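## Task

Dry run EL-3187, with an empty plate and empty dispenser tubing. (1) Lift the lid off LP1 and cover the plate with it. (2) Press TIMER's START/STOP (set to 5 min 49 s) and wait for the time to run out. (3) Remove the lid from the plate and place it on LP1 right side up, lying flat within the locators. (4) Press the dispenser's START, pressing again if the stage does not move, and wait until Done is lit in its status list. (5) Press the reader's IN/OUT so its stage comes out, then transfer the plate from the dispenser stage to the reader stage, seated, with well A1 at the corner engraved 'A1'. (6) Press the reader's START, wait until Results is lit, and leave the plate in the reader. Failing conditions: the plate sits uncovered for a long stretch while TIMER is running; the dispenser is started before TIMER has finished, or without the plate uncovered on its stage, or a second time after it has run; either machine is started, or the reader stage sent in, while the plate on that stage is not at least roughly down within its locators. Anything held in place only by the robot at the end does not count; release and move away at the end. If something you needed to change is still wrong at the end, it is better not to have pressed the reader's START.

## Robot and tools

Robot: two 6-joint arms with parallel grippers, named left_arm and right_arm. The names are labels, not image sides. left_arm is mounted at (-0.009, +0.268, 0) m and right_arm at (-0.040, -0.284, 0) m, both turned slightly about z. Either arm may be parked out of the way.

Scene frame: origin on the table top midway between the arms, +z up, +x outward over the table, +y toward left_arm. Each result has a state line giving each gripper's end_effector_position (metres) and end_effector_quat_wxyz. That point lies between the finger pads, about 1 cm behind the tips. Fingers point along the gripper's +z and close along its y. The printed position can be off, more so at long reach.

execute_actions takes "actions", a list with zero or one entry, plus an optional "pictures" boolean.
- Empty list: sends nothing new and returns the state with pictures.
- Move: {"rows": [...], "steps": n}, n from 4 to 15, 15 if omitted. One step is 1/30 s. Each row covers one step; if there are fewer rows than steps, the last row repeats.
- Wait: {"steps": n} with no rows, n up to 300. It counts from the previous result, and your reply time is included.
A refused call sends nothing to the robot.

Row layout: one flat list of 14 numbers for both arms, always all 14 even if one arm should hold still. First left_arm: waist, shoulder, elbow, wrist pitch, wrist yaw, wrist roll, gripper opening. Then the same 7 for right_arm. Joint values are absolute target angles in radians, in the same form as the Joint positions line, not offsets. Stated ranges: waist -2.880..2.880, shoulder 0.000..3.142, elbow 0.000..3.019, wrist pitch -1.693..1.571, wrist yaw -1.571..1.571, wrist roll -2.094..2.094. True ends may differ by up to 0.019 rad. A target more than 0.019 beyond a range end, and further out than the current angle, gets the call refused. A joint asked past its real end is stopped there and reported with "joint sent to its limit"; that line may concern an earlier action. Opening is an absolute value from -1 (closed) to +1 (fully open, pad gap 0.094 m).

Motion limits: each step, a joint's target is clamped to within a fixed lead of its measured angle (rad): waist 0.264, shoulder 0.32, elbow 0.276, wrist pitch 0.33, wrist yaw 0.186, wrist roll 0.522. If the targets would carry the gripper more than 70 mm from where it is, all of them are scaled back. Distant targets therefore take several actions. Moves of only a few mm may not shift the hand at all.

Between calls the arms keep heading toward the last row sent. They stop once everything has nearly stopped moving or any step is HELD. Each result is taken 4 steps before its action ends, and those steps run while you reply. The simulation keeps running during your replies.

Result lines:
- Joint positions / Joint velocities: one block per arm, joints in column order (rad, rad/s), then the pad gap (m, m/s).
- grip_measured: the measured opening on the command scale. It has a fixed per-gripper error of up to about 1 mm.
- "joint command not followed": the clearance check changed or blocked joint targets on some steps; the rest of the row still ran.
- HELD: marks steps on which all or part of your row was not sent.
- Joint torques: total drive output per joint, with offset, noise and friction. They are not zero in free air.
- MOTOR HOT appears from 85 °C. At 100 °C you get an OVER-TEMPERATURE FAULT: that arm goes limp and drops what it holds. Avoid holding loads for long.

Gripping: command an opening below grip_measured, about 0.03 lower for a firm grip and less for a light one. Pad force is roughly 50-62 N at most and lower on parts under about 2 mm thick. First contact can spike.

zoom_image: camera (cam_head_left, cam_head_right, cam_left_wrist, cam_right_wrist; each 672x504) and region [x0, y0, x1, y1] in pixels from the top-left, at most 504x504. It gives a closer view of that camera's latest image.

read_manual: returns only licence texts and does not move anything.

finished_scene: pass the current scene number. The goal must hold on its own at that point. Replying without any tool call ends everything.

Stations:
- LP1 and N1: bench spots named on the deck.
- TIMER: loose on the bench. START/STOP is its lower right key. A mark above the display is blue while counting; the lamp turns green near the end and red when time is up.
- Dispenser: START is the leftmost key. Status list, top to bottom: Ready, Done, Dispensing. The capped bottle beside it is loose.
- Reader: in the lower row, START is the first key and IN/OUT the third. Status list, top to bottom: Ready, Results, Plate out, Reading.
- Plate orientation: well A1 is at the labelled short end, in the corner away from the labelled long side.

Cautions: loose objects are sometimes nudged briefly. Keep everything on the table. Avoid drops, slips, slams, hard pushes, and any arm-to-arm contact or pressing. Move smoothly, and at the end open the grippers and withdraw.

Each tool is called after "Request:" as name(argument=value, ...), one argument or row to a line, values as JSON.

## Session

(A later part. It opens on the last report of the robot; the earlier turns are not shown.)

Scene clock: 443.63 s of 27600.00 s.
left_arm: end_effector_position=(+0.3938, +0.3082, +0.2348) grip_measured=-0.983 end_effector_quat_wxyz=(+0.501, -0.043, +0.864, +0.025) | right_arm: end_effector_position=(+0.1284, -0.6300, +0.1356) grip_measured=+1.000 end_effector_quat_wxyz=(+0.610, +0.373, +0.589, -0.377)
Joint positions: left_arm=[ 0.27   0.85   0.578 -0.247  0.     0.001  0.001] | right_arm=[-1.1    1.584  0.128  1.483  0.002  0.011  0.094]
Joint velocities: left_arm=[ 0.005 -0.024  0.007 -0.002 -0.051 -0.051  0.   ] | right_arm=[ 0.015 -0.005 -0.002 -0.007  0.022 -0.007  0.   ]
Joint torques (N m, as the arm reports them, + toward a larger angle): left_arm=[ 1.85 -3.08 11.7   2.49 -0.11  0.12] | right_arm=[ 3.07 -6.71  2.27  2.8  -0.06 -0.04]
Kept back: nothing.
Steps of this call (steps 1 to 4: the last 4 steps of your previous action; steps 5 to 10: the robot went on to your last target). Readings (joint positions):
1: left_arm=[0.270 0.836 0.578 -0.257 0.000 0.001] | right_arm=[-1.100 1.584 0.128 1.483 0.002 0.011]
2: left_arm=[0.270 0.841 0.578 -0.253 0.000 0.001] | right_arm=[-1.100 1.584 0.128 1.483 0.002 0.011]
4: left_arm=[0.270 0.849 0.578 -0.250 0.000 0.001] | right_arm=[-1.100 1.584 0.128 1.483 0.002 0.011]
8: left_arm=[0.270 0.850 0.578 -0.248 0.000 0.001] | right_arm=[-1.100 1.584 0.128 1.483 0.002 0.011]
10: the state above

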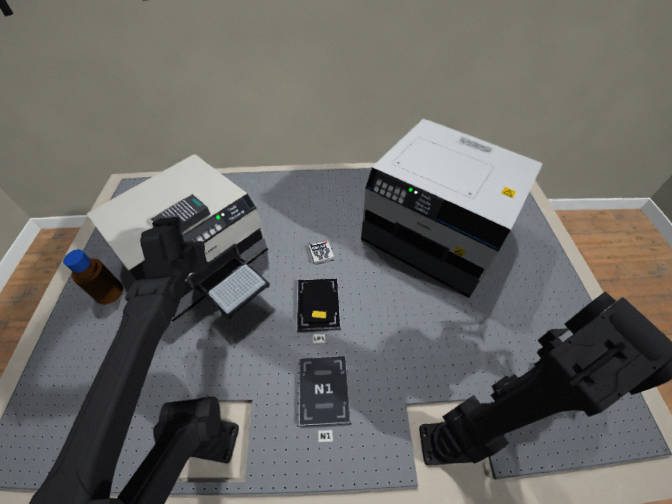

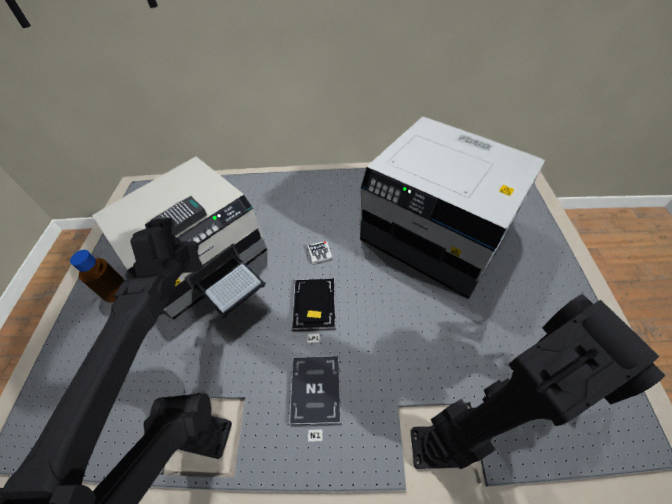

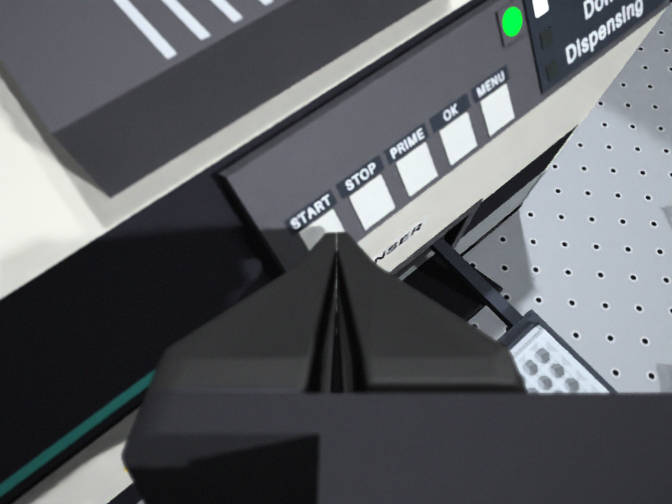

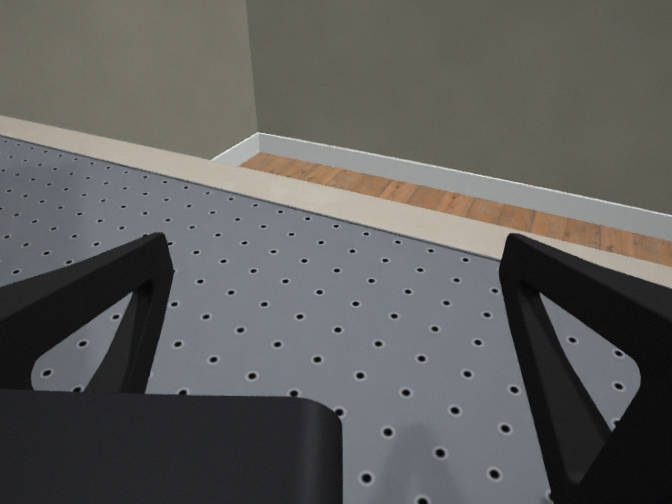

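Request:
execute_actions(
  actions=[
    {"rows":[[0.2835,0.858,0.583,-0.221,0,0.012,-1,-1.1,1.6,0.12,1.5,0,0,1],[0.284,0.861,0.583,-0.219,0,0.012,-1,-1.1,1.6,0.12,1.5,0,0,1],[0.2845,0.863,0.583,-0.217,0,0.012,-1,-1.1,1.6,0.12,1.5,0,0,1],[0.285,0.865,0.583,-0.215,0,0.012,-1,-1.1,1.6,0.12,1.5,0,0,1],[0.2855,0.867,0.583,-0.213,0,0.012,-1,-1.1,1.6,0.12,1.5,0,0,1],[0.286,0.869,0.583,-0.211,0,0.012,-1,-1.1,1.6,0.12,1.5,0,0,1],[0.2865,0.871,0.583,-0.209,0,0.012,-1,-1.1,1.6,0.12,1.5,0,0,1],[0.287,0.873,0.583,-0.207,0,0.012,-1,-1.1,1.6,0.12,1.5,0,0,1],[0.2875,0.875,0.583,-0.205,0,0.012,-1,-1.1,1.6,0.12,1.5,0,0,1],[0.288,0.877,0.583,-0.203,0,0.012,-1,-1.1,1.6,0.12,1.5,0,0,1],[0.2885,0.879,0.583,-0.201,0,0.012,-1,-1.1,1.6,0.12,1.5,0,0,1],[0.289,0.881,0.583,-0.199,0,0.012,-1,-1.1,1.6,0.12,1.5,0,0,1],[0.289,0.883,0.583,-0.197,0,0.012,-1,-1.1,1.6,0.12,1.5,0,0,1],[0.289,0.885,0.583,-0.195,0,0.012,-1,-1.1,1.6,0.12,1.5,0,0,1]],"steps":15},
  ],
)

Request:
execute_actions(
  actions=[
    {"steps":9},
  ],
  pictures=true,
)

Scene clock: 444.47 s of 27600.00 s.
left_arm: end_effector_position=(+0.3969, +0.3099, +0.2343) grip_measured=-0.984 end_effector_quat_wxyz=(+0.504, -0.044, +0.862, +0.026) | right_arm: end_effector_position=(+0.1284, -0.6300, +0.1356) grip_measured=+1.000 end_effector_quat_wxyz=(+0.610, +0.373, +0.589, -0.377)
Joint positions: left_arm=[ 0.273  0.862  0.578 -0.23   0.001  0.001  0.001] | right_arm=[-1.1    1.584  0.128  1.483  0.002  0.011  0.094]
Joint velocities: left_arm=[-0.005 -0.015  0.012  0.017  0.007 -0.051  0.001] | right_arm=[ 0.005 -0.005 -0.022 -0.002 -0.051 -0.037  0.   ]
Joint torques (N m, as the arm reports them, + toward a larger angle): left_arm=[ 1.86 -2.37 11.71  2.53 -0.16  0.13] | right_arm=[ 3.06 -6.69  2.27  2.79 -0.05 -0.05]
Steps of this call (steps 1 to 14: the robot went on to your last target; steps 15 to 25: the first 11 steps of this action). Readings (joint positions):
15: left_arm=[0.270 0.850 0.578 -0.247 0.000 0.001] | right_arm=[-1.100 1.584 0.128 1.483 0.002 0.011]
16: left_arm=[0.270 0.850 0.578 -0.247 0.000 0.001] | right_arm=[-1.100 1.584 0.128 1.483 0.002 0.011]
18: left_arm=[0.271 0.851 0.578 -0.243 0.000 0.001] | right_arm=[-1.100 1.584 0.128 1.483 0.002 0.011]
22: left_arm=[0.272 0.857 0.578 -0.235 0.000 0.001] | right_arm=[-1.100 1.584 0.128 1.483 0.002 0.011]
25: the state above

Scene clock: 444.77 s of 27600.00 s.
left_arm: end_effector_position=(+0.3982, +0.3098, +0.2350) grip_measured=-0.984 end_effector_quat_wxyz=(+0.506, -0.044, +0.861, +0.025) | right_arm: end_effector_position=(+0.1284, -0.6300, +0.1356) grip_measured=+1.000 end_effector_quat_wxyz=(+0.610, +0.373, +0.589, -0.377)
Joint positions: left_arm=[ 0.273  0.864  0.578 -0.221  0.002  0.001  0.001] | right_arm=[-1.1    1.584  0.128  1.483  0.002  0.011  0.094]
Joint velocities: left_arm=[ 0.005 -0.005  0.022 -0.012 -0.066  0.051 -0.001] | right_arm=[-0.005 -0.005 -0.022  0.007  0.051 -0.022  0.   ]
Joint torques (N m, as the arm reports them, + toward a larger angle): left_arm=[ 1.98 -1.96 11.67  2.5  -0.16  0.14] | right_arm=[ 3.06 -6.8   2.27  2.81 -0.06 -0.05]
Kept back: nothing.
Steps of this call (steps 1 to 4: the last 4 steps of your previous action; steps 5 to 9: the robot went on to your last target). Readings (joint positions):
1: left_arm=[0.273 0.862 0.578 -0.229 0.001 0.001] | right_arm=[-1.100 1.584 0.128 1.483 0.002 0.011]
2: left_arm=[0.273 0.862 0.578 -0.227 0.001 0.001] | right_arm=[-1.100 1.584 0.128 1.483 0.002 0.011]
4: left_arm=[0.273 0.863 0.578 -0.223 0.001 0.001] | right_arm=[-1.100 1.584 0.128 1.483 0.002 0.011]
8: left_arm=[0.273 0.864 0.578 -0.221 0.002 0.001] | right_arm=[-1.100 1.584 0.128 1.483 0.002 0.011]
9: the state above

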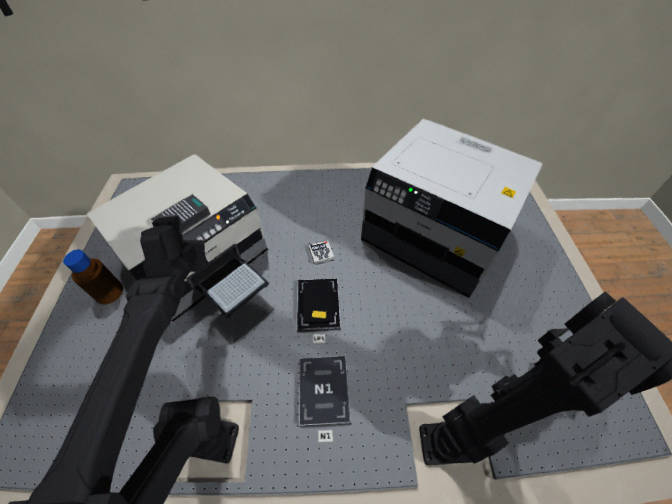

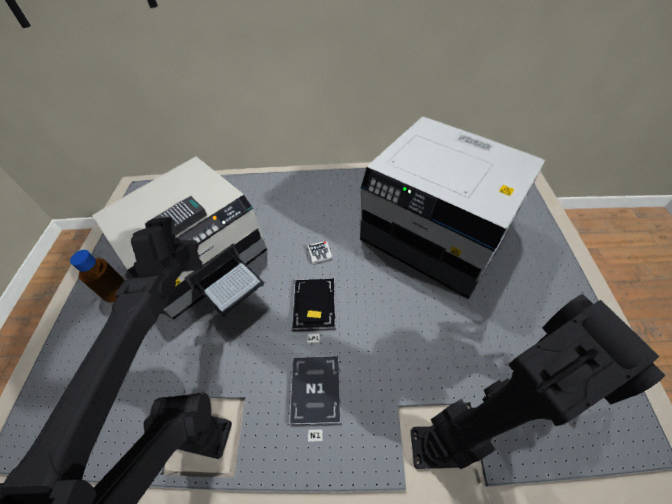

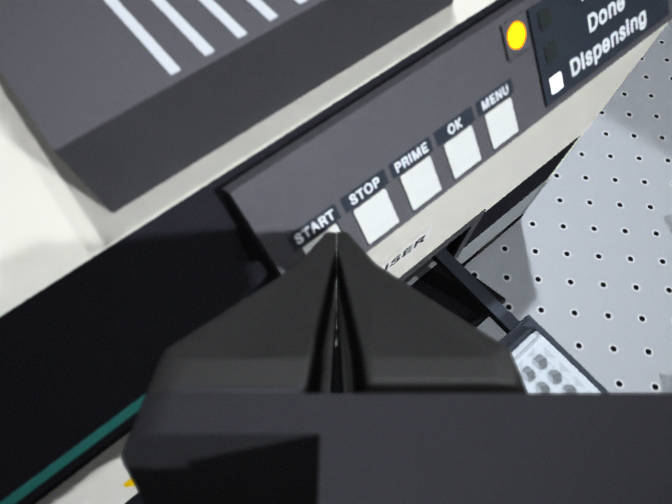

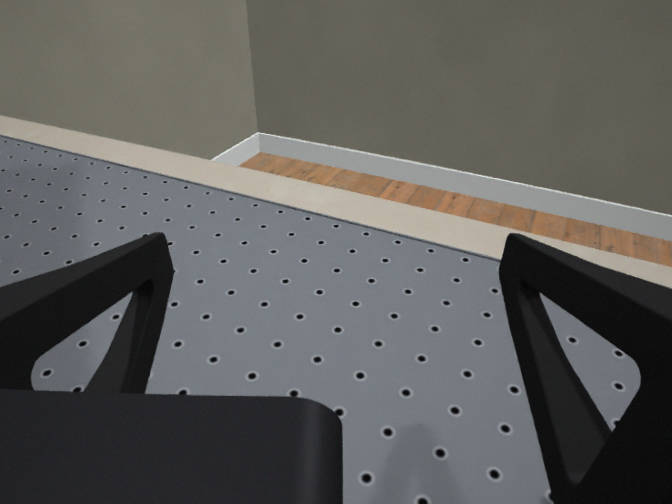

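Request:
execute_actions(
  actions=[
    {"rows":[[0.283,0.870,0.583,-0.205,0,0.012,-1,-1.1,1.6,0.12,1.5,0,0,1],[0.278,0.858,0.583,-0.215,0,0.012,-1,-1.1,1.6,0.12,1.5,0,0,1],[0.273,0.848,0.583,-0.223,0,0.012,-1,-1.1,1.6,0.12,1.5,0,0,1],[0.273,0.840,0.583,-0.230,0,0.012,-1,-1.1,1.6,0.12,1.5,0,0,1],[0.273,0.832,0.583,-0.238,0,0.012,-1,-1.1,1.6,0.12,1.5,0,0,1],[0.273,0.824,0.583,-0.246,0,0.012,-1,-1.1,1.6,0.12,1.5,0,0,1],[0.273,0.816,0.583,-0.254,0,0.012,-1,-1.1,1.6,0.12,1.5,0,0,1],[0.273,0.808,0.583,-0.262,0,0.012,-1,-1.1,1.6,0.12,1.5,0,0,1],[0.273,0.801,0.583,-0.269,0,0.012,-1,-1.1,1.6,0.12,1.5,0,0,1],[0.273,0.795,0.583,-0.275,0,0.012,-1,-1.1,1.6,0.12,1.5,0,0,1],[0.273,0.791,0.583,-0.279,0,0.012,-1,-1.1,1.6,0.12,1.5,0,0,1],[0.273,0.788,0.583,-0.282,0,0.012,-1,-1.1,1.6,0.12,1.5,0,0,1],[0.273,0.787,0.583,-0.283,0,0.012,-1,-1.1,1.6,0.12,1.5,0,0,1]],"steps":15},
  ],
)

Request:
execute_actions(
  actions=[
    {"steps":8},
  ],
  pictures=true,
)

Scene clock: 445.53 s of 27600.00 s.
left_arm: end_effector_position=(+0.3886, +0.3087, +0.2455) grip_measured=-0.984 end_effector_quat_wxyz=(+0.511, -0.043, +0.858, +0.025) | right_arm: end_effector_position=(+0.1284, -0.6300, +0.1356) grip_measured=+1.000 end_effector_quat_wxyz=(+0.610, +0.373, +0.589, -0.377)
Joint positions: left_arm=[ 0.273  0.816  0.578 -0.258  0.003  0.001  0.001] | right_arm=[-1.1    1.584  0.128  1.483  0.002  0.011  0.094]
Joint velocities: left_arm=[-0.005 -0.259 -0.007 -0.164  0.007 -0.007 -0.001] | right_arm=[-0.015 -0.005  0.012  0.002  0.022  0.051  0.   ]
Joint torques (N m, as the arm reports them, + toward a larger angle): left_arm=[ 0.69 -3.59 11.83  1.33 -0.19  0.14] | right_arm=[ 3.14 -6.7   2.27  2.8  -0.06 -0.04]
Steps of this call (steps 1 to 12: the robot went on to your last target; steps 13 to 23: the first 11 steps of this action). Readings (joint positions):
13: left_arm=[0.273 0.864 0.578 -0.221 0.002 0.001] | right_arm=[-1.100 1.584 0.128 1.483 0.002 0.011]
14: left_arm=[0.273 0.864 0.578 -0.221 0.002 0.001] | right_arm=[-1.100 1.584 0.128 1.483 0.002 0.011]
16: left_arm=[0.273 0.861 0.578 -0.221 0.003 0.001] | right_arm=[-1.100 1.584 0.128 1.483 0.002 0.011]
20: left_arm=[0.273 0.841 0.578 -0.238 0.003 0.001] | right_arm=[-1.100 1.584 0.128 1.483 0.002 0.011]
23: the state above

Scene clock: 445.80 s of 27600.00 s.
left_arm: end_effector_position=(+0.3841, +0.3082, +0.2516) grip_measured=-0.984 end_effector_quat_wxyz=(+0.516, -0.043, +0.855, +0.026) | right_arm: end_effector_position=(+0.1284, -0.6300, +0.1356) grip_measured=+1.000 end_effector_quat_wxyz=(+0.610, +0.373, +0.589, -0.377)
Joint positions: left_arm=[ 0.273  0.792  0.578 -0.272  0.003  0.001  0.001] | right_arm=[-1.1    1.584  0.128  1.483  0.002  0.011  0.094]
Joint velocities: left_arm=[-0.015  0.005  0.007 -0.022 -0.051 -0.022  0.   ] | right_arm=[-0.005  0.005 -0.002  0.002 -0.007  0.022  0.   ]
Joint torques (N m, as the arm reports them, + toward a larger angle): left_arm=[ 0.81 -3.2  11.84  1.4  -0.21  0.12] | right_arm=[ 3.09 -6.76  2.28  2.83 -0.06 -0.05]
Kept back: nothing.
Steps of this call (steps 1 to 4: the last 4 steps of your previous action; steps 5 to 8: the robot went on to your last target). Readings (joint positions):
1: left_arm=[0.273 0.808 0.578 -0.263 0.003 0.001] | right_arm=[-1.100 1.584 0.128 1.483 0.002 0.011]
2: left_arm=[0.273 0.801 0.578 -0.266 0.003 0.001] | right_arm=[-1.100 1.584 0.128 1.483 0.002 0.011]
4: left_arm=[0.273 0.793 0.578 -0.269 0.003 0.001] | right_arm=[-1.100 1.584 0.128 1.483 0.002 0.011]
8: the state above

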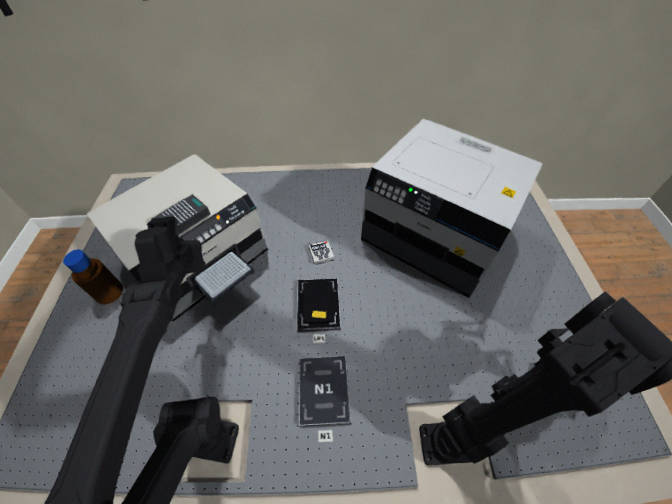

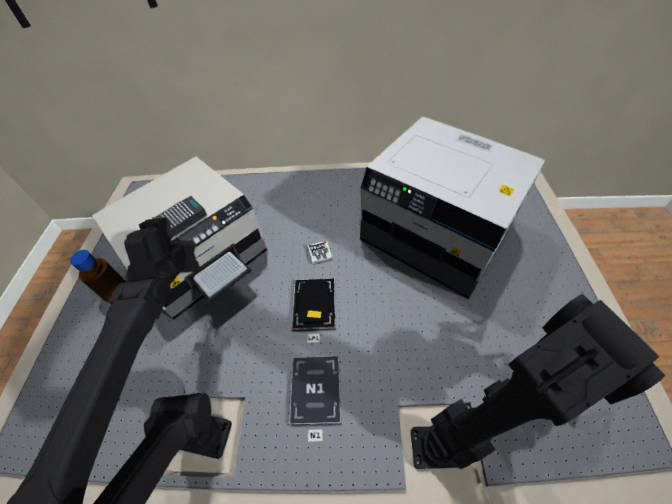

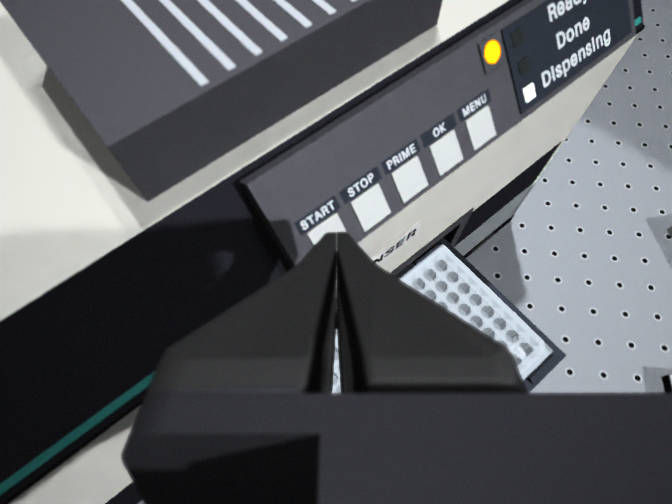

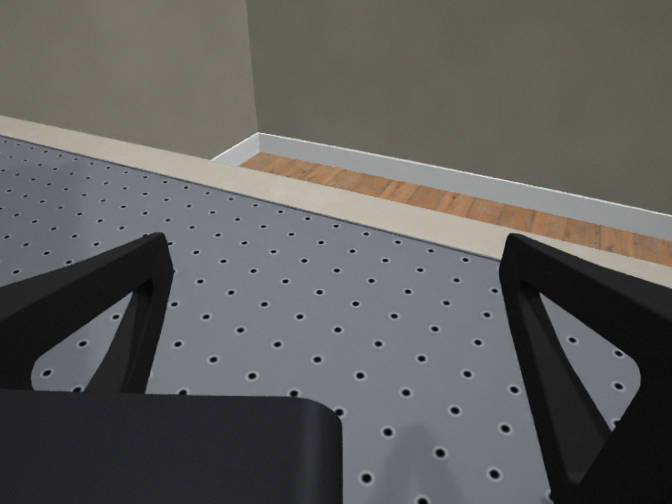

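Request:
execute_actions(
  actions=[
    {"rows":[[0.2720,0.790,0.592,-0.275,0,0.012,-1,-1.1,1.6,0.12,1.5,0,0,1],[0.2690,0.794,0.602,-0.267,0,0.012,-1,-1.1,1.6,0.12,1.5,0,0,1],[0.2640,0.797,0.611,-0.258,0,0.012,-1,-1.1,1.6,0.12,1.5,0,0,1],[0.2571,0.800,0.620,-0.250,0,0.012,-1,-1.1,1.6,0.12,1.5,0,0,1],[0.2482,0.8010,0.6208,-0.2498,0,0.012,-1,-1.1,1.6,0.12,1.5,0,0,1],[0.2375,0.8039,0.6233,-0.2492,0,0.012,-1,-1.1,1.6,0.12,1.5,0,0,1],[0.2249,0.8087,0.6275,-0.2482,0,0.012,-1,-1.1,1.6,0.12,1.5,0,0,1],[0.2106,0.8154,0.6333,-0.2467,0,0.012,-1,-1.1,1.6,0.12,1.5,0,0,1],[0.1946,0.8240,0.6407,-0.2449,0,0.012,-1,-1.1,1.6,0.12,1.5,0,0,1],[0.1770,0.8344,0.6496,-0.2427,0,0.012,-1,-1.1,1.6,0.12,1.5,0,0,1],[0.1578,0.8466,0.6601,-0.2401,0,0.012,-1,-1.1,1.6,0.12,1.5,0,0,1],[0.1372,0.8605,0.6720,-0.2372,0,0.012,-1,-1.1,1.6,0.12,1.5,0,0,1],[0.1152,0.8760,0.6854,-0.2339,0,0.012,-1,-1.1,1.6,0.12,1.5,0,0,1],[0.0921,0.8931,0.7001,-0.2302,0,0.012,-1,-1.1,1.6,0.12,1.5,0,0,1],[0.0678,0.9117,0.7161,-0.2263,0,0.012,-1,-1.1,1.6,0.12,1.5,0,0,1]],"steps":15},
  ],
)

Request:
execute_actions(
  actions=[
    {"rows":[[0.0425,0.9317,0.7333,-0.2220,0,0.012,-1,-1.1,1.6,0.12,1.5,0,0,1],[0.0163,0.9530,0.7516,-0.2175,0,0.012,-1,-1.1,1.6,0.12,1.5,0,0,1],[-0.0106,0.9754,0.7710,-0.2128,0,0.012,-1,-1.1,1.6,0.12,1.5,0,0,1],[-0.0382,0.9990,0.7913,-0.2078,0,0.012,-1,-1.1,1.6,0.12,1.5,0,0,1],[-0.0662,1.0235,0.8124,-0.2025,0,0.012,-1,-1.1,1.6,0.12,1.5,0,0,1],[-0.0946,1.0489,0.8342,-0.1972,0,0.012,-1,-1.1,1.6,0.12,1.5,0,0,1],[-0.1232,1.0750,0.8567,-0.1916,0,0.012,-1,-1.1,1.6,0.12,1.5,0,0,1],[-0.1518,1.1017,0.8796,-0.1859,0,0.012,-1,-1.1,1.6,0.12,1.5,0,0,1],[-0.1804,1.1289,0.9030,-0.1802,0,0.012,-1,-1.1,1.6,0.12,1.5,0,0,1],[-0.2088,1.1564,0.9267,-0.1743,0,0.012,-1,-1.1,1.6,0.12,1.5,0,0,1],[-0.2368,1.1841,0.9505,-0.1684,0,0.012,-1,-1.1,1.6,0.12,1.5,0,0,1],[-0.2644,1.2119,0.9745,-0.1626,0,0.012,-1,-1.1,1.6,0.12,1.5,0,0,1],[-0.2913,1.2396,0.9983,-0.1567,0,0.012,-1,-1.1,1.6,0.12,1.5,0,0,1],[-0.3175,1.2671,1.0220,-0.1508,0,0.012,-1,-1.1,1.6,0.12,1.5,0,0,1],[-0.3428,1.2943,1.0454,-0.1451,0,0.012,-1,-1.1,1.6,0.12,1.5,0,0,1]],"steps":15},
  ],
)

Request:
execute_actions(
  actions=[
    {"rows":[[-0.3671,1.3210,1.0683,-0.1394,0,0.012,-1,-1.1,1.6,0.12,1.5,0,0,1],[-0.3902,1.3471,1.0908,-0.1338,0,0.012,-1,-1.1,1.6,0.12,1.5,0,0,1],[-0.4122,1.3725,1.1126,-0.1285,0,0.012,-1,-1.1,1.6,0.12,1.5,0,0,1],[-0.4328,1.3970,1.1338,-0.1233,0,0.012,-1,-1.1,1.6,0.12,1.5,0,0,1],[-0.4520,1.4206,1.1540,-0.1182,0,0.012,-1,-1.1,1.6,0.12,1.5,0,0,1],[-0.4696,1.4430,1.1734,-0.1135,0,0.012,-1,-1.1,1.6,0.12,1.5,0,0,1],[-0.4856,1.4643,1.1917,-0.1090,0,0.012,-1,-1.1,1.6,0.12,1.5,0,0,1],[-0.5000,1.4843,1.2089,-0.1047,0,0.012,-1,-1.1,1.6,0.12,1.5,0,0,1],[-0.5125,1.5029,1.2249,-0.1008,0,0.012,-1,-1.1,1.6,0.12,1.5,0,0,1],[-0.5233,1.5200,1.2396,-0.0971,0,0.012,-1,-1.1,1.6,0.12,1.5,0,0,1],[-0.5321,1.5355,1.2530,-0.0938,0,0.012,-1,-1.1,1.6,0.12,1.5,0,0,1],[-0.5390,1.5494,1.2649,-0.0909,0,0.012,-1,-1.1,1.6,0.12,1.5,0,0,1],[-0.5440,1.5616,1.2754,-0.0883,0,0.012,-1,-1.1,1.6,0.12,1.5,0,0,1],[-0.5470,1.5720,1.2843,-0.0861,0,0.012,-1,-1.1,1.6,0.12,1.5,0,0,1],[-0.548,1.5806,1.2917,-0.0843,0,0.012,-1,-1.1,1.6,0.12,1.5,0,0,1]],"steps":15},
  ],
)

Request:
execute_actions(
  actions=[
    {"rows":[[-0.548,1.5873,1.2975,-0.0828,0,0.012,-1,-1.1,1.6,0.12,1.5,0,0,1],[-0.548,1.5921,1.3017,-0.0818,0,0.012,-1,-1.1,1.6,0.12,1.5,0,0,1],[-0.548,1.5950,1.3042,-0.0812,0,0.012,-1,-1.1,1.6,0.12,1.5,0,0,1],[-0.548,1.596,1.305,-0.081,0,0.012,-1,-1.1,1.6,0.12,1.5,0,0,1]],"steps":15},
  ],
  pictures=true,
)

Scene clock: 448.87 s of 27600.00 s.
left_arm: end_effector_position=(+0.3891, +0.2826, +0.2470) grip_measured=-0.984 end_effector_quat_wxyz=(+0.511, -0.015, +0.859, +0.009) | right_arm: end_effector_position=(+0.1284, -0.6300, +0.1356) grip_measured=+1.000 end_effector_quat_wxyz=(+0.610, +0.373, +0.589, -0.377)
Joint positions: left_arm=[ 0.208  0.81   0.58  -0.268  0.002  0.001  0.001] | right_arm=[-1.1    1.584  0.128  1.483  0.002  0.011  0.094]
Joint velocities: left_arm=[-0.523  0.278  0.081  0.002 -0.022 -0.037  0.001] | right_arm=[ 0.005 -0.005 -0.007  0.012  0.022 -0.081  0.   ]
Joint torques (N m, as the arm reports them, + toward a larger angle): left_arm=[-0.26 -1.42 17.81  2.6  -0.17  0.11] | right_arm=[ 3.08 -6.77  2.29  2.8  -0.06 -0.05]
Steps of this call (steps 1 to 30: the robot went on to your last target; steps 31 to 81: nothing new was sent; steps 82 to 92: the first 11 steps of this action). Readings (joint positions):
82: left_arm=[0.273 0.792 0.578 -0.272 0.003 0.001] | right_arm=[-1.100 1.584 0.128 1.483 0.002 0.011]
83: left_arm=[0.273 0.792 0.578 -0.272 0.003 0.001] | right_arm=[-1.100 1.584 0.128 1.483 0.002 0.011]
85: left_arm=[0.273 0.792 0.578 -0.272 0.003 0.001] | right_arm=[-1.100 1.584 0.128 1.483 0.002 0.011]
89: left_arm=[0.253 0.794 0.578 -0.272 0.002 0.001] | right_arm=[-1.100 1.584 0.128 1.483 0.002 0.011]
92: the state above

Scene clock: 449.37 s of 27600.00 s.
left_arm: end_effector_position=(+0.4678, +0.0967, +0.2854) grip_measured=-0.984 end_effector_quat_wxyz=(+0.513, +0.147, +0.841, -0.090) | right_arm: end_effector_position=(+0.1284, -0.6300, +0.1356) grip_measured=+1.000 end_effector_quat_wxyz=(+0.610, +0.373, +0.589, -0.377)
Joint positions: left_arm=[-0.174  1.126  0.852 -0.202  0.002  0.001  0.001] | right_arm=[-1.1    1.584  0.128  1.483  0.002  0.011  0.094]
Joint velocities: left_arm=[-0.864  0.786  0.73   0.164 -0.007  0.022  0.001] | right_arm=[-0.005 -0.015 -0.002  0.007  0.066  0.037  0.   ]
Joint torques (N m, as the arm reports them, + toward a larger angle): left_arm=[-0.11 -6.44 16.19  2.44 -0.17  0.14] | right_arm=[ 2.99 -6.68  2.24  2.81 -0.06 -0.05]
Steps of this call (steps 1 to 4: the last 4 steps of your previous action; steps 5 to 15: the first 11 steps of this action). Readings (joint positions):
5: left_arm=[0.098 0.888 0.629 -0.258 0.002 0.001] | right_arm=[-1.100 1.584 0.128 1.483 0.002 0.011]
6: left_arm=[0.074 0.908 0.646 -0.253 0.002 0.001] | right_arm=[-1.100 1.584 0.128 1.483 0.002 0.011]
8: left_arm=[0.022 0.952 0.686 -0.244 0.002 0.001] | right_arm=[-1.100 1.584 0.128 1.483 0.002 0.011]
12: left_arm=[-0.088 1.047 0.778 -0.221 0.002 0.001] | right_arm=[-1.100 1.584 0.128 1.483 0.002 0.011]
15: the state above

Scene clock: 449.87 s of 27600.00 s.
left_arm: end_effector_position=(+0.4916, -0.1387, +0.2768) grip_measured=-0.984 end_effector_quat_wxyz=(+0.496, +0.285, +0.801, -0.177) | right_arm: end_effector_position=(+0.1284, -0.6300, +0.1356) grip_measured=+1.000 end_effector_quat_wxyz=(+0.610, +0.373, +0.589, -0.377)
Joint positions: left_arm=[-0.512  1.504  1.167 -0.124  0.002  0.001  0.001] | right_arm=[-1.1    1.584  0.128  1.483  0.002  0.011  0.094]
Joint velocities: left_arm=[-0.376  0.503  0.413  0.11  -0.037 -0.007  0.001] | right_arm=[ 0.015  0.005 -0.012 -0.007 -0.081  0.037  0.   ]
Joint torques (N m, as the arm reports them, + toward a larger angle): left_arm=[  1.23 -13.65  16.39   2.43  -0.17   0.11] | right_arm=[ 3.03 -6.73  2.25  2.79 -0.06 -0.05]
Steps of this call (steps 1 to 4: the last 4 steps of your previous action; steps 5 to 15: the first 11 steps of this action). Readings (joint positions):
5: left_arm=[-0.312 1.265 0.973 -0.173 0.002 0.001] | right_arm=[-1.100 1.584 0.128 1.483 0.002 0.011]
6: left_arm=[-0.338 1.293 0.996 -0.167 0.002 0.001] | right_arm=[-1.100 1.584 0.128 1.483 0.002 0.011]
8: left_arm=[-0.386 1.346 1.040 -0.156 0.002 0.001] | right_arm=[-1.100 1.584 0.128 1.483 0.002 0.011]
12: left_arm=[-0.467 1.444 1.119 -0.137 0.002 0.001] | right_arm=[-1.100 1.584 0.128 1.483 0.002 0.011]
15: the state above

Scene clock: 450.37 s of 27600.00 s.
left_arm: end_effector_position=(+0.4998, -0.1783, +0.2647) grip_measured=-0.984 end_effector_quat_wxyz=(+0.492, +0.300, +0.795, -0.186) | right_arm: end_effector_position=(+0.1284, -0.6300, +0.1356) grip_measured=+1.000 end_effector_quat_wxyz=(+0.610, +0.373, +0.589, -0.377)
Joint positions: left_arm=[-0.55   1.594  1.239 -0.107  0.002  0.001  0.001] | right_arm=[-1.1    1.584  0.128  1.483  0.002  0.011  0.094]
Joint velocities: left_arm=[ 0.005 -0.005  0.012  0.027 -0.022 -0.022  0.001] | right_arm=[ 0.005 -0.005  0.007 -0.002 -0.037  0.125  0.   ]
Joint torques (N m, as the arm reports them, + toward a larger angle): left_arm=[  0.91 -14.77  16.76   2.58  -0.16   0.13] | right_arm=[ 3.14 -6.71  2.3   2.8  -0.06 -0.05]
Steps of this call (steps 1 to 4: the last 4 steps of your previous action; steps 5 to 15: the first 11 steps of this action). Readings (joint positions):
5: left_arm=[-0.549 1.572 1.220 -0.111 0.002 0.001] | right_arm=[-1.100 1.584 0.128 1.483 0.002 0.011]
6: left_arm=[-0.550 1.580 1.227 -0.110 0.002 0.001] | right_arm=[-1.100 1.584 0.128 1.483 0.002 0.011]
8: left_arm=[-0.550 1.591 1.235 -0.107 0.002 0.001] | right_arm=[-1.100 1.584 0.128 1.483 0.002 0.011]
12: left_arm=[-0.550 1.594 1.237 -0.107 0.002 0.001] | right_arm=[-1.100 1.584 0.128 1.483 0.002 0.011]
15: the state above

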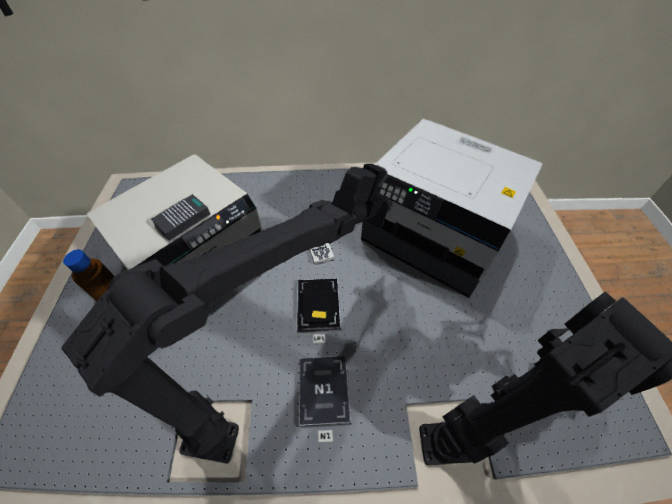

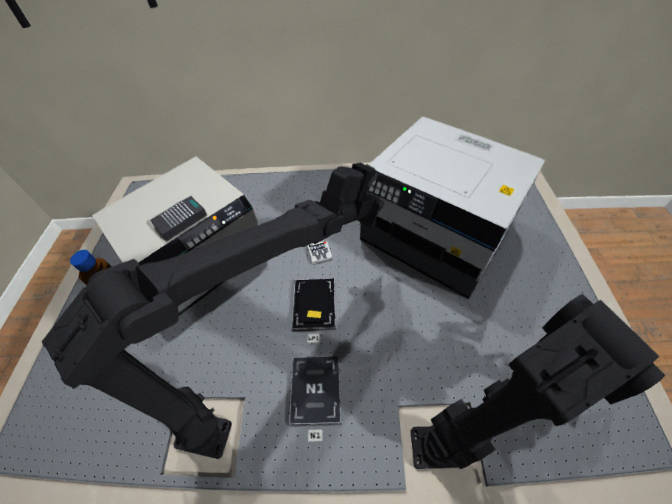

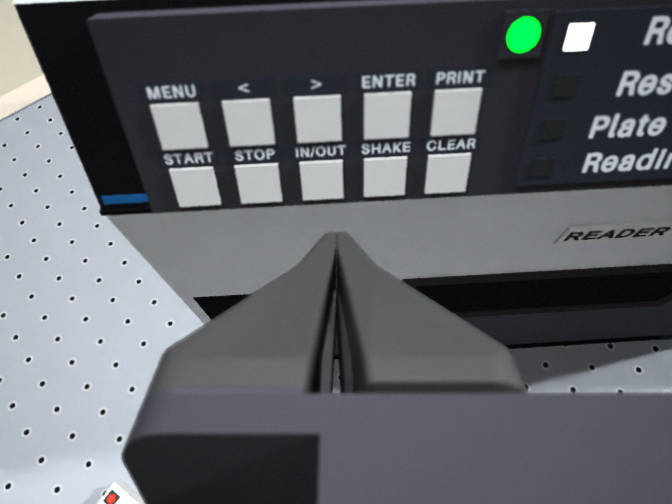

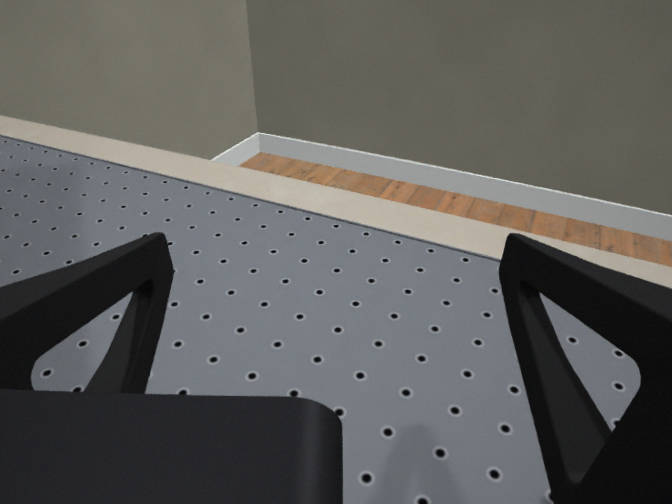

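Request:
execute_actions(
  actions=[
    {"rows":[[-0.545,1.597,1.308,-0.081,0,0.012,-1,-1.1,1.6,0.12,1.5,0,0,1],[-0.542,1.598,1.311,-0.081,0,0.012,-1,-1.1,1.6,0.12,1.5,0,0,1],[-0.540,1.600,1.315,-0.081,0,0.012,-1,-1.1,1.6,0.12,1.5,0,0,1],[-0.538,1.602,1.319,-0.081,0,0.012,-1,-1.1,1.6,0.12,1.5,0,0,1],[-0.537,1.604,1.323,-0.081,0,0.012,-1,-1.1,1.6,0.12,1.5,0,0,1],[-0.536,1.606,1.327,-0.081,0,0.012,-1,-1.1,1.6,0.12,1.5,0,0,1],[-0.535,1.608,1.331,-0.081,0,0.012,-1,-1.1,1.6,0.12,1.5,0,0,1],[-0.534,1.610,1.334,-0.081,0,0.012,-1,-1.1,1.6,0.12,1.5,0,0,1],[-0.533,1.612,1.337,-0.081,0,0.012,-1,-1.1,1.6,0.12,1.5,0,0,1],[-0.532,1.614,1.340,-0.081,0,0.012,-1,-1.1,1.6,0.12,1.5,0,0,1],[-0.531,1.616,1.342,-0.081,0,0.012,-1,-1.1,1.6,0.12,1.5,0,0,1],[-0.531,1.618,1.343,-0.081,0,0.012,-1,-1.1,1.6,0.12,1.5,0,0,1],[-0.531,1.620,1.344,-0.081,0,0.012,-1,-1.1,1.6,0.12,1.5,0,0,1],[-0.531,1.621,1.344,-0.081,0,0.012,-1,-1.1,1.6,0.12,1.5,0,0,1],[-0.531,1.622,1.344,-0.081,0,0.012,-1,-1.1,1.6,0.12,1.5,0,0,1]],"steps":15},
  ],
)

Request:
execute_actions(
  actions=[
    {"steps":14},
  ],
  pictures=true,
)

Scene clock: 451.50 s of 27600.00 s.
left_arm: end_effector_position=(+0.5070, -0.1832, +0.2827) grip_measured=-0.984 end_effector_quat_wxyz=(+0.505, +0.297, +0.788, -0.190) | right_arm: end_effector_position=(+0.1284, -0.6300, +0.1356) grip_measured=+1.000 end_effector_quat_wxyz=(+0.610, +0.373, +0.589, -0.377)
Joint positions: left_arm=[-0.548  1.598  1.273 -0.105  0.002  0.001  0.001] | right_arm=[-1.1    1.584  0.128  1.483  0.002  0.011  0.094]
Joint velocities: left_arm=[ 0.005  0.015  0.115  0.027 -0.081  0.066  0.   ] | right_arm=[-0.015 -0.015  0.002 -0.017 -0.066 -0.022  0.   ]
Joint torques (N m, as the arm reports them, + toward a larger angle): left_arm=[  1.71 -13.63  16.52   2.29  -0.17   0.12] | right_arm=[ 3.08 -6.73  2.28  2.79 -0.06 -0.05]
Steps of this call (steps 1 to 4: the last 4 steps of your previous action; steps 5 to 15: the robot went on to your last target; steps 16 to 23: nothing new was sent; steps 24 to 34: the first 11 steps of this action). Readings (joint positions):
24: left_arm=[-0.550 1.594 1.240 -0.107 0.002 0.001] | right_arm=[-1.100 1.584 0.128 1.483 0.002 0.011]
25: left_arm=[-0.550 1.594 1.240 -0.107 0.002 0.001] | right_arm=[-1.100 1.584 0.128 1.483 0.002 0.011]
27: left_arm=[-0.550 1.594 1.243 -0.107 0.002 0.001] | right_arm=[-1.100 1.584 0.128 1.483 0.002 0.011]
31: left_arm=[-0.550 1.595 1.259 -0.107 0.002 0.001] | right_arm=[-1.100 1.584 0.128 1.483 0.002 0.011]
34: the state above

Scene clock: 451.97 s of 27600.00 s.
left_arm: end_effector_position=(+0.5129, -0.1835, +0.2796) grip_measured=-0.984 end_effector_quat_wxyz=(+0.505, +0.295, +0.789, -0.189) | right_arm: end_effector_position=(+0.1284, -0.6300, +0.1356) grip_measured=+1.000 end_effector_quat_wxyz=(+0.610, +0.373, +0.589, -0.377)
Joint positions: left_arm=[-0.543  1.612  1.283 -0.103  0.002  0.001  0.001] | right_arm=[-1.1    1.584  0.128  1.483  0.002  0.011  0.094]
Joint velocities: left_arm=[-0.005 -0.005 -0.012 -0.032 -0.022  0.037  0.   ] | right_arm=[-0.015 -0.005  0.007  0.017 -0.037 -0.007  0.   ]
Joint torques (N m, as the arm reports them, + toward a larger angle): left_arm=[  1.67 -14.46  16.44   2.48  -0.17   0.12] | right_arm=[ 3.11 -6.67  2.27  2.81 -0.06 -0.04]
Kept back: nothing.
Steps of this call (steps 1 to 4: the last 4 steps of your previous action; steps 5 to 14: the robot went on to your last target). Readings (joint positions):
1: left_arm=[-0.547 1.599 1.277 -0.105 0.002 0.001] | right_arm=[-1.100 1.584 0.128 1.483 0.002 0.011]
2: left_arm=[-0.546 1.600 1.280 -0.104 0.002 0.001] | right_arm=[-1.100 1.584 0.128 1.483 0.002 0.011]
4: left_arm=[-0.544 1.602 1.283 -0.103 0.002 0.001] | right_arm=[-1.100 1.584 0.128 1.483 0.002 0.011]
8: left_arm=[-0.543 1.607 1.283 -0.103 0.002 0.001] | right_arm=[-1.100 1.584 0.128 1.483 0.002 0.011]
14: the state above

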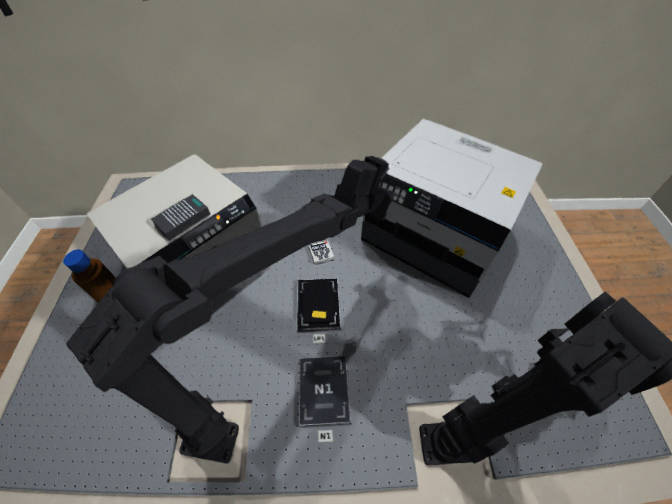

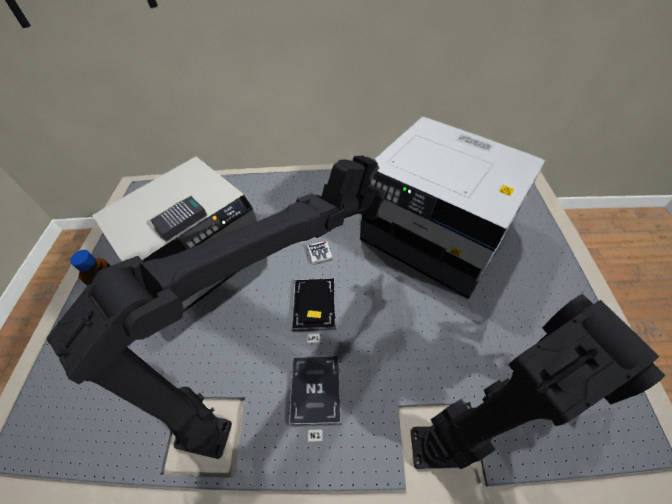

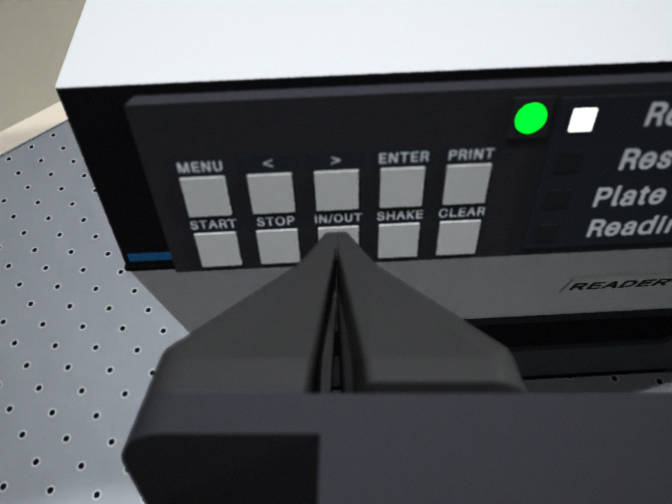

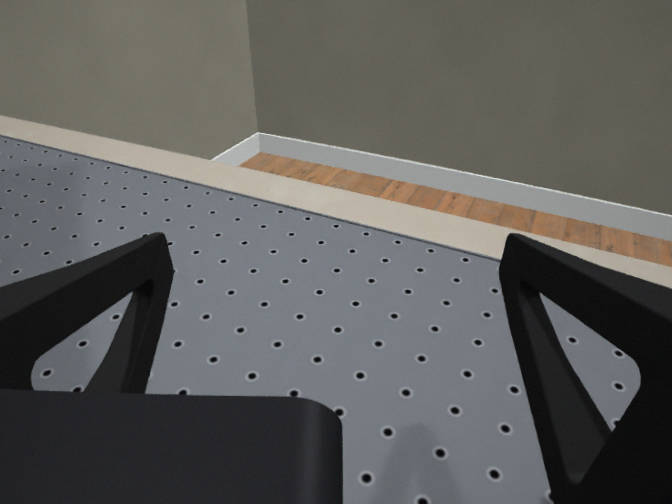

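Request:
execute_actions(
  actions=[
    {"rows":[[-0.531,1.6235,1.340,-0.0795,0,0.012,-1,-1.1,1.6,0.12,1.5,0,0,1],[-0.531,1.625,1.336,-0.078,0,0.012,-1,-1.1,1.6,0.12,1.5,0,0,1],[-0.531,1.6265,1.332,-0.0765,0,0.012,-1,-1.1,1.6,0.12,1.5,0,0,1],[-0.531,1.628,1.328,-0.075,0,0.012,-1,-1.1,1.6,0.12,1.5,0,0,1],[-0.531,1.6295,1.324,-0.0735,0,0.012,-1,-1.1,1.6,0.12,1.5,0,0,1],[-0.531,1.631,1.320,-0.072,0,0.012,-1,-1.1,1.6,0.12,1.5,0,0,1],[-0.531,1.6325,1.316,-0.0705,0,0.012,-1,-1.1,1.6,0.12,1.5,0,0,1],[-0.531,1.634,1.312,-0.069,0,0.012,-1,-1.1,1.6,0.12,1.5,0,0,1],[-0.531,1.635,1.308,-0.0675,0,0.012,-1,-1.1,1.6,0.12,1.5,0,0,1],[-0.531,1.636,1.304,-0.066,0,0.012,-1,-1.1,1.6,0.12,1.5,0,0,1],[-0.531,1.637,1.300,-0.0645,0,0.012,-1,-1.1,1.6,0.12,1.5,0,0,1],[-0.531,1.638,1.300,-0.063,0,0.012,-1,-1.1,1.6,0.12,1.5,0,0,1]],"steps":15},
  ],
)

Request:
execute_actions(
  actions=[
    {"steps":14},
  ],
  pictures=true,
)

Request:
zoom_image(
  camera="cam_head_left",
  region=[170, 180, 280, 270],
)

Scene clock: 453.07 s of 27600.00 s.
left_arm: end_effector_position=(+0.5147, -0.1851, +0.2766) grip_measured=-0.984 end_effector_quat_wxyz=(+0.506, +0.295, +0.788, -0.189) | right_arm: end_effector_position=(+0.1284, -0.6300, +0.1356) grip_measured=+1.000 end_effector_quat_wxyz=(+0.610, +0.373, +0.589, -0.377)
Joint positions: left_arm=[-0.543  1.62   1.283 -0.092  0.002  0.001  0.001] | right_arm=[-1.1    1.584  0.128  1.483  0.002  0.011  0.094]
Joint velocities: left_arm=[-0.005  0.034  0.022  0.037 -0.051 -0.007  0.002] | right_arm=[ 0.005  0.005 -0.017  0.002  0.022 -0.081  0.   ]
Joint torques (N m, as the arm reports them, + toward a larger angle): left_arm=[  1.76 -14.11  12.54   2.62  -0.17   0.11] | right_arm=[ 3.13 -6.77  2.27  2.8  -0.06 -0.04]
Steps of this call (steps 1 to 22: the robot went on to your last target; steps 23 to 33: the first 11 steps of this action). Readings (joint positions):
23: left_arm=[-0.543 1.612 1.283 -0.103 0.002 0.001] | right_arm=[-1.100 1.584 0.128 1.483 0.002 0.011]
24: left_arm=[-0.543 1.612 1.283 -0.103 0.002 0.001] | right_arm=[-1.100 1.584 0.128 1.483 0.002 0.011]
26: left_arm=[-0.543 1.612 1.283 -0.102 0.002 0.001] | right_arm=[-1.100 1.584 0.128 1.483 0.002 0.011]
30: left_arm=[-0.543 1.616 1.283 -0.096 0.002 0.001] | right_arm=[-1.100 1.584 0.128 1.483 0.002 0.011]
33: the state above

Scene clock: 453.53 s of 27600.00 s.
left_arm: end_effector_position=(+0.5158, -0.1860, +0.2722) grip_measured=-0.984 end_effector_quat_wxyz=(+0.505, +0.295, +0.789, -0.188) | right_arm: end_effector_position=(+0.1284, -0.6300, +0.1356) grip_measured=+1.000 end_effector_quat_wxyz=(+0.610, +0.373, +0.589, -0.377)
Joint positions: left_arm=[-0.543  1.628  1.283 -0.088  0.002  0.001  0.001] | right_arm=[-1.1    1.584  0.128  1.483  0.002  0.011  0.094]
Joint velocities: left_arm=[-0.015 -0.015  0.007 -0.012  0.022  0.066  0.   ] | right_arm=[-0.005 -0.005  0.012  0.007  0.037 -0.066  0.   ]
Joint torques (N m, as the arm reports them, + toward a larger angle): left_arm=[  1.87 -14.38  12.54   2.57  -0.17   0.12] | right_arm=[ 3.05 -6.76  2.27  2.8  -0.06 -0.05]
Kept back: nothing.
Steps of this call (steps 1 to 4: the last 4 steps of your previous action; steps 5 to 14: the robot went on to your last target). Readings (joint positions):
1: left_arm=[-0.543 1.622 1.283 -0.090 0.002 0.001] | right_arm=[-1.100 1.584 0.128 1.483 0.002 0.011]
2: left_arm=[-0.543 1.624 1.283 -0.089 0.002 0.001] | right_arm=[-1.100 1.584 0.128 1.483 0.002 0.011]
4: left_arm=[-0.543 1.626 1.283 -0.088 0.002 0.001] | right_arm=[-1.100 1.584 0.128 1.483 0.002 0.011]
8: left_arm=[-0.543 1.628 1.283 -0.088 0.002 0.001] | right_arm=[-1.100 1.584 0.128 1.483 0.002 0.011]
14: the state above

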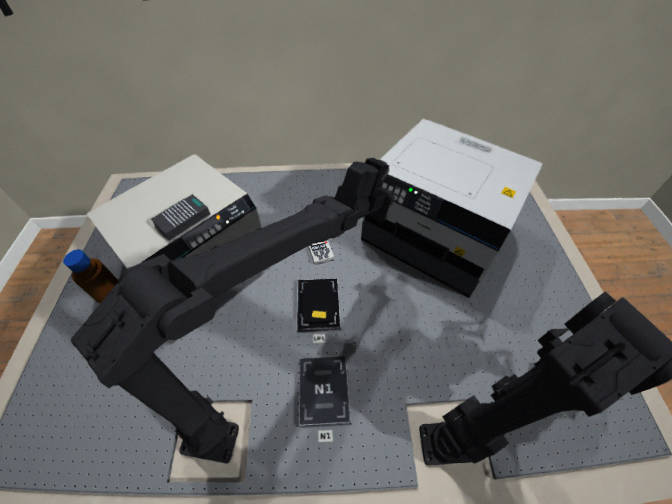

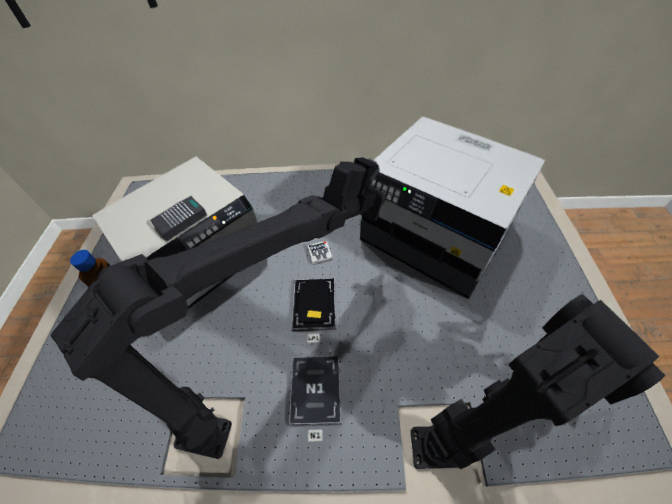

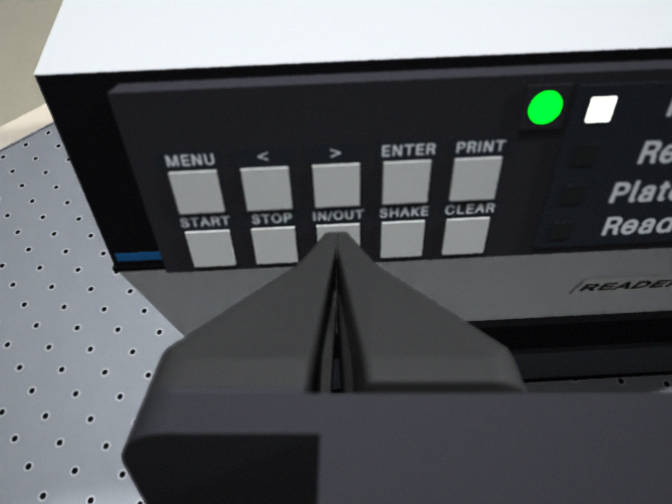

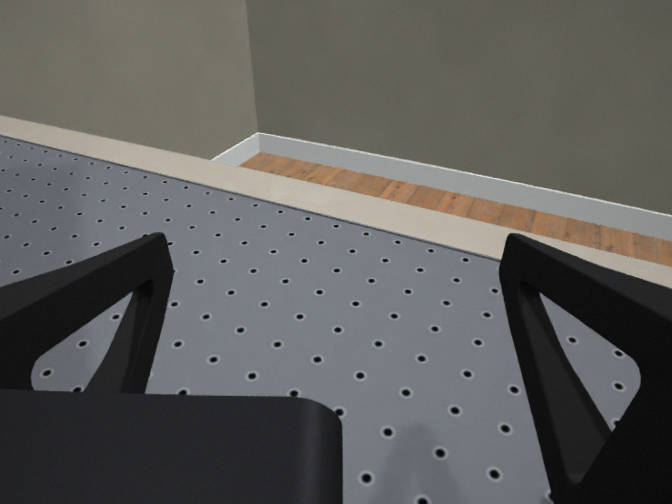

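Region (170, 180, 280, 270) of cam_head_left's 672x504 image, scaled by 4.582, with more detail than that image has; it fills the top 412 rows of this view, and the rest is white.

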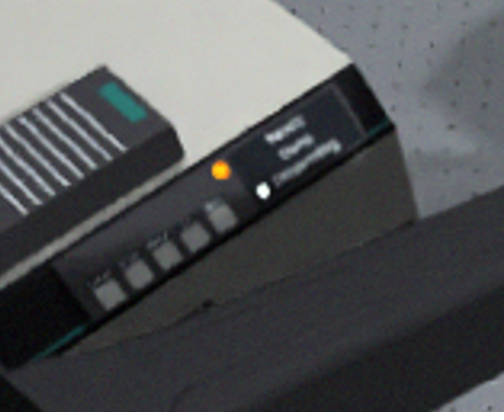

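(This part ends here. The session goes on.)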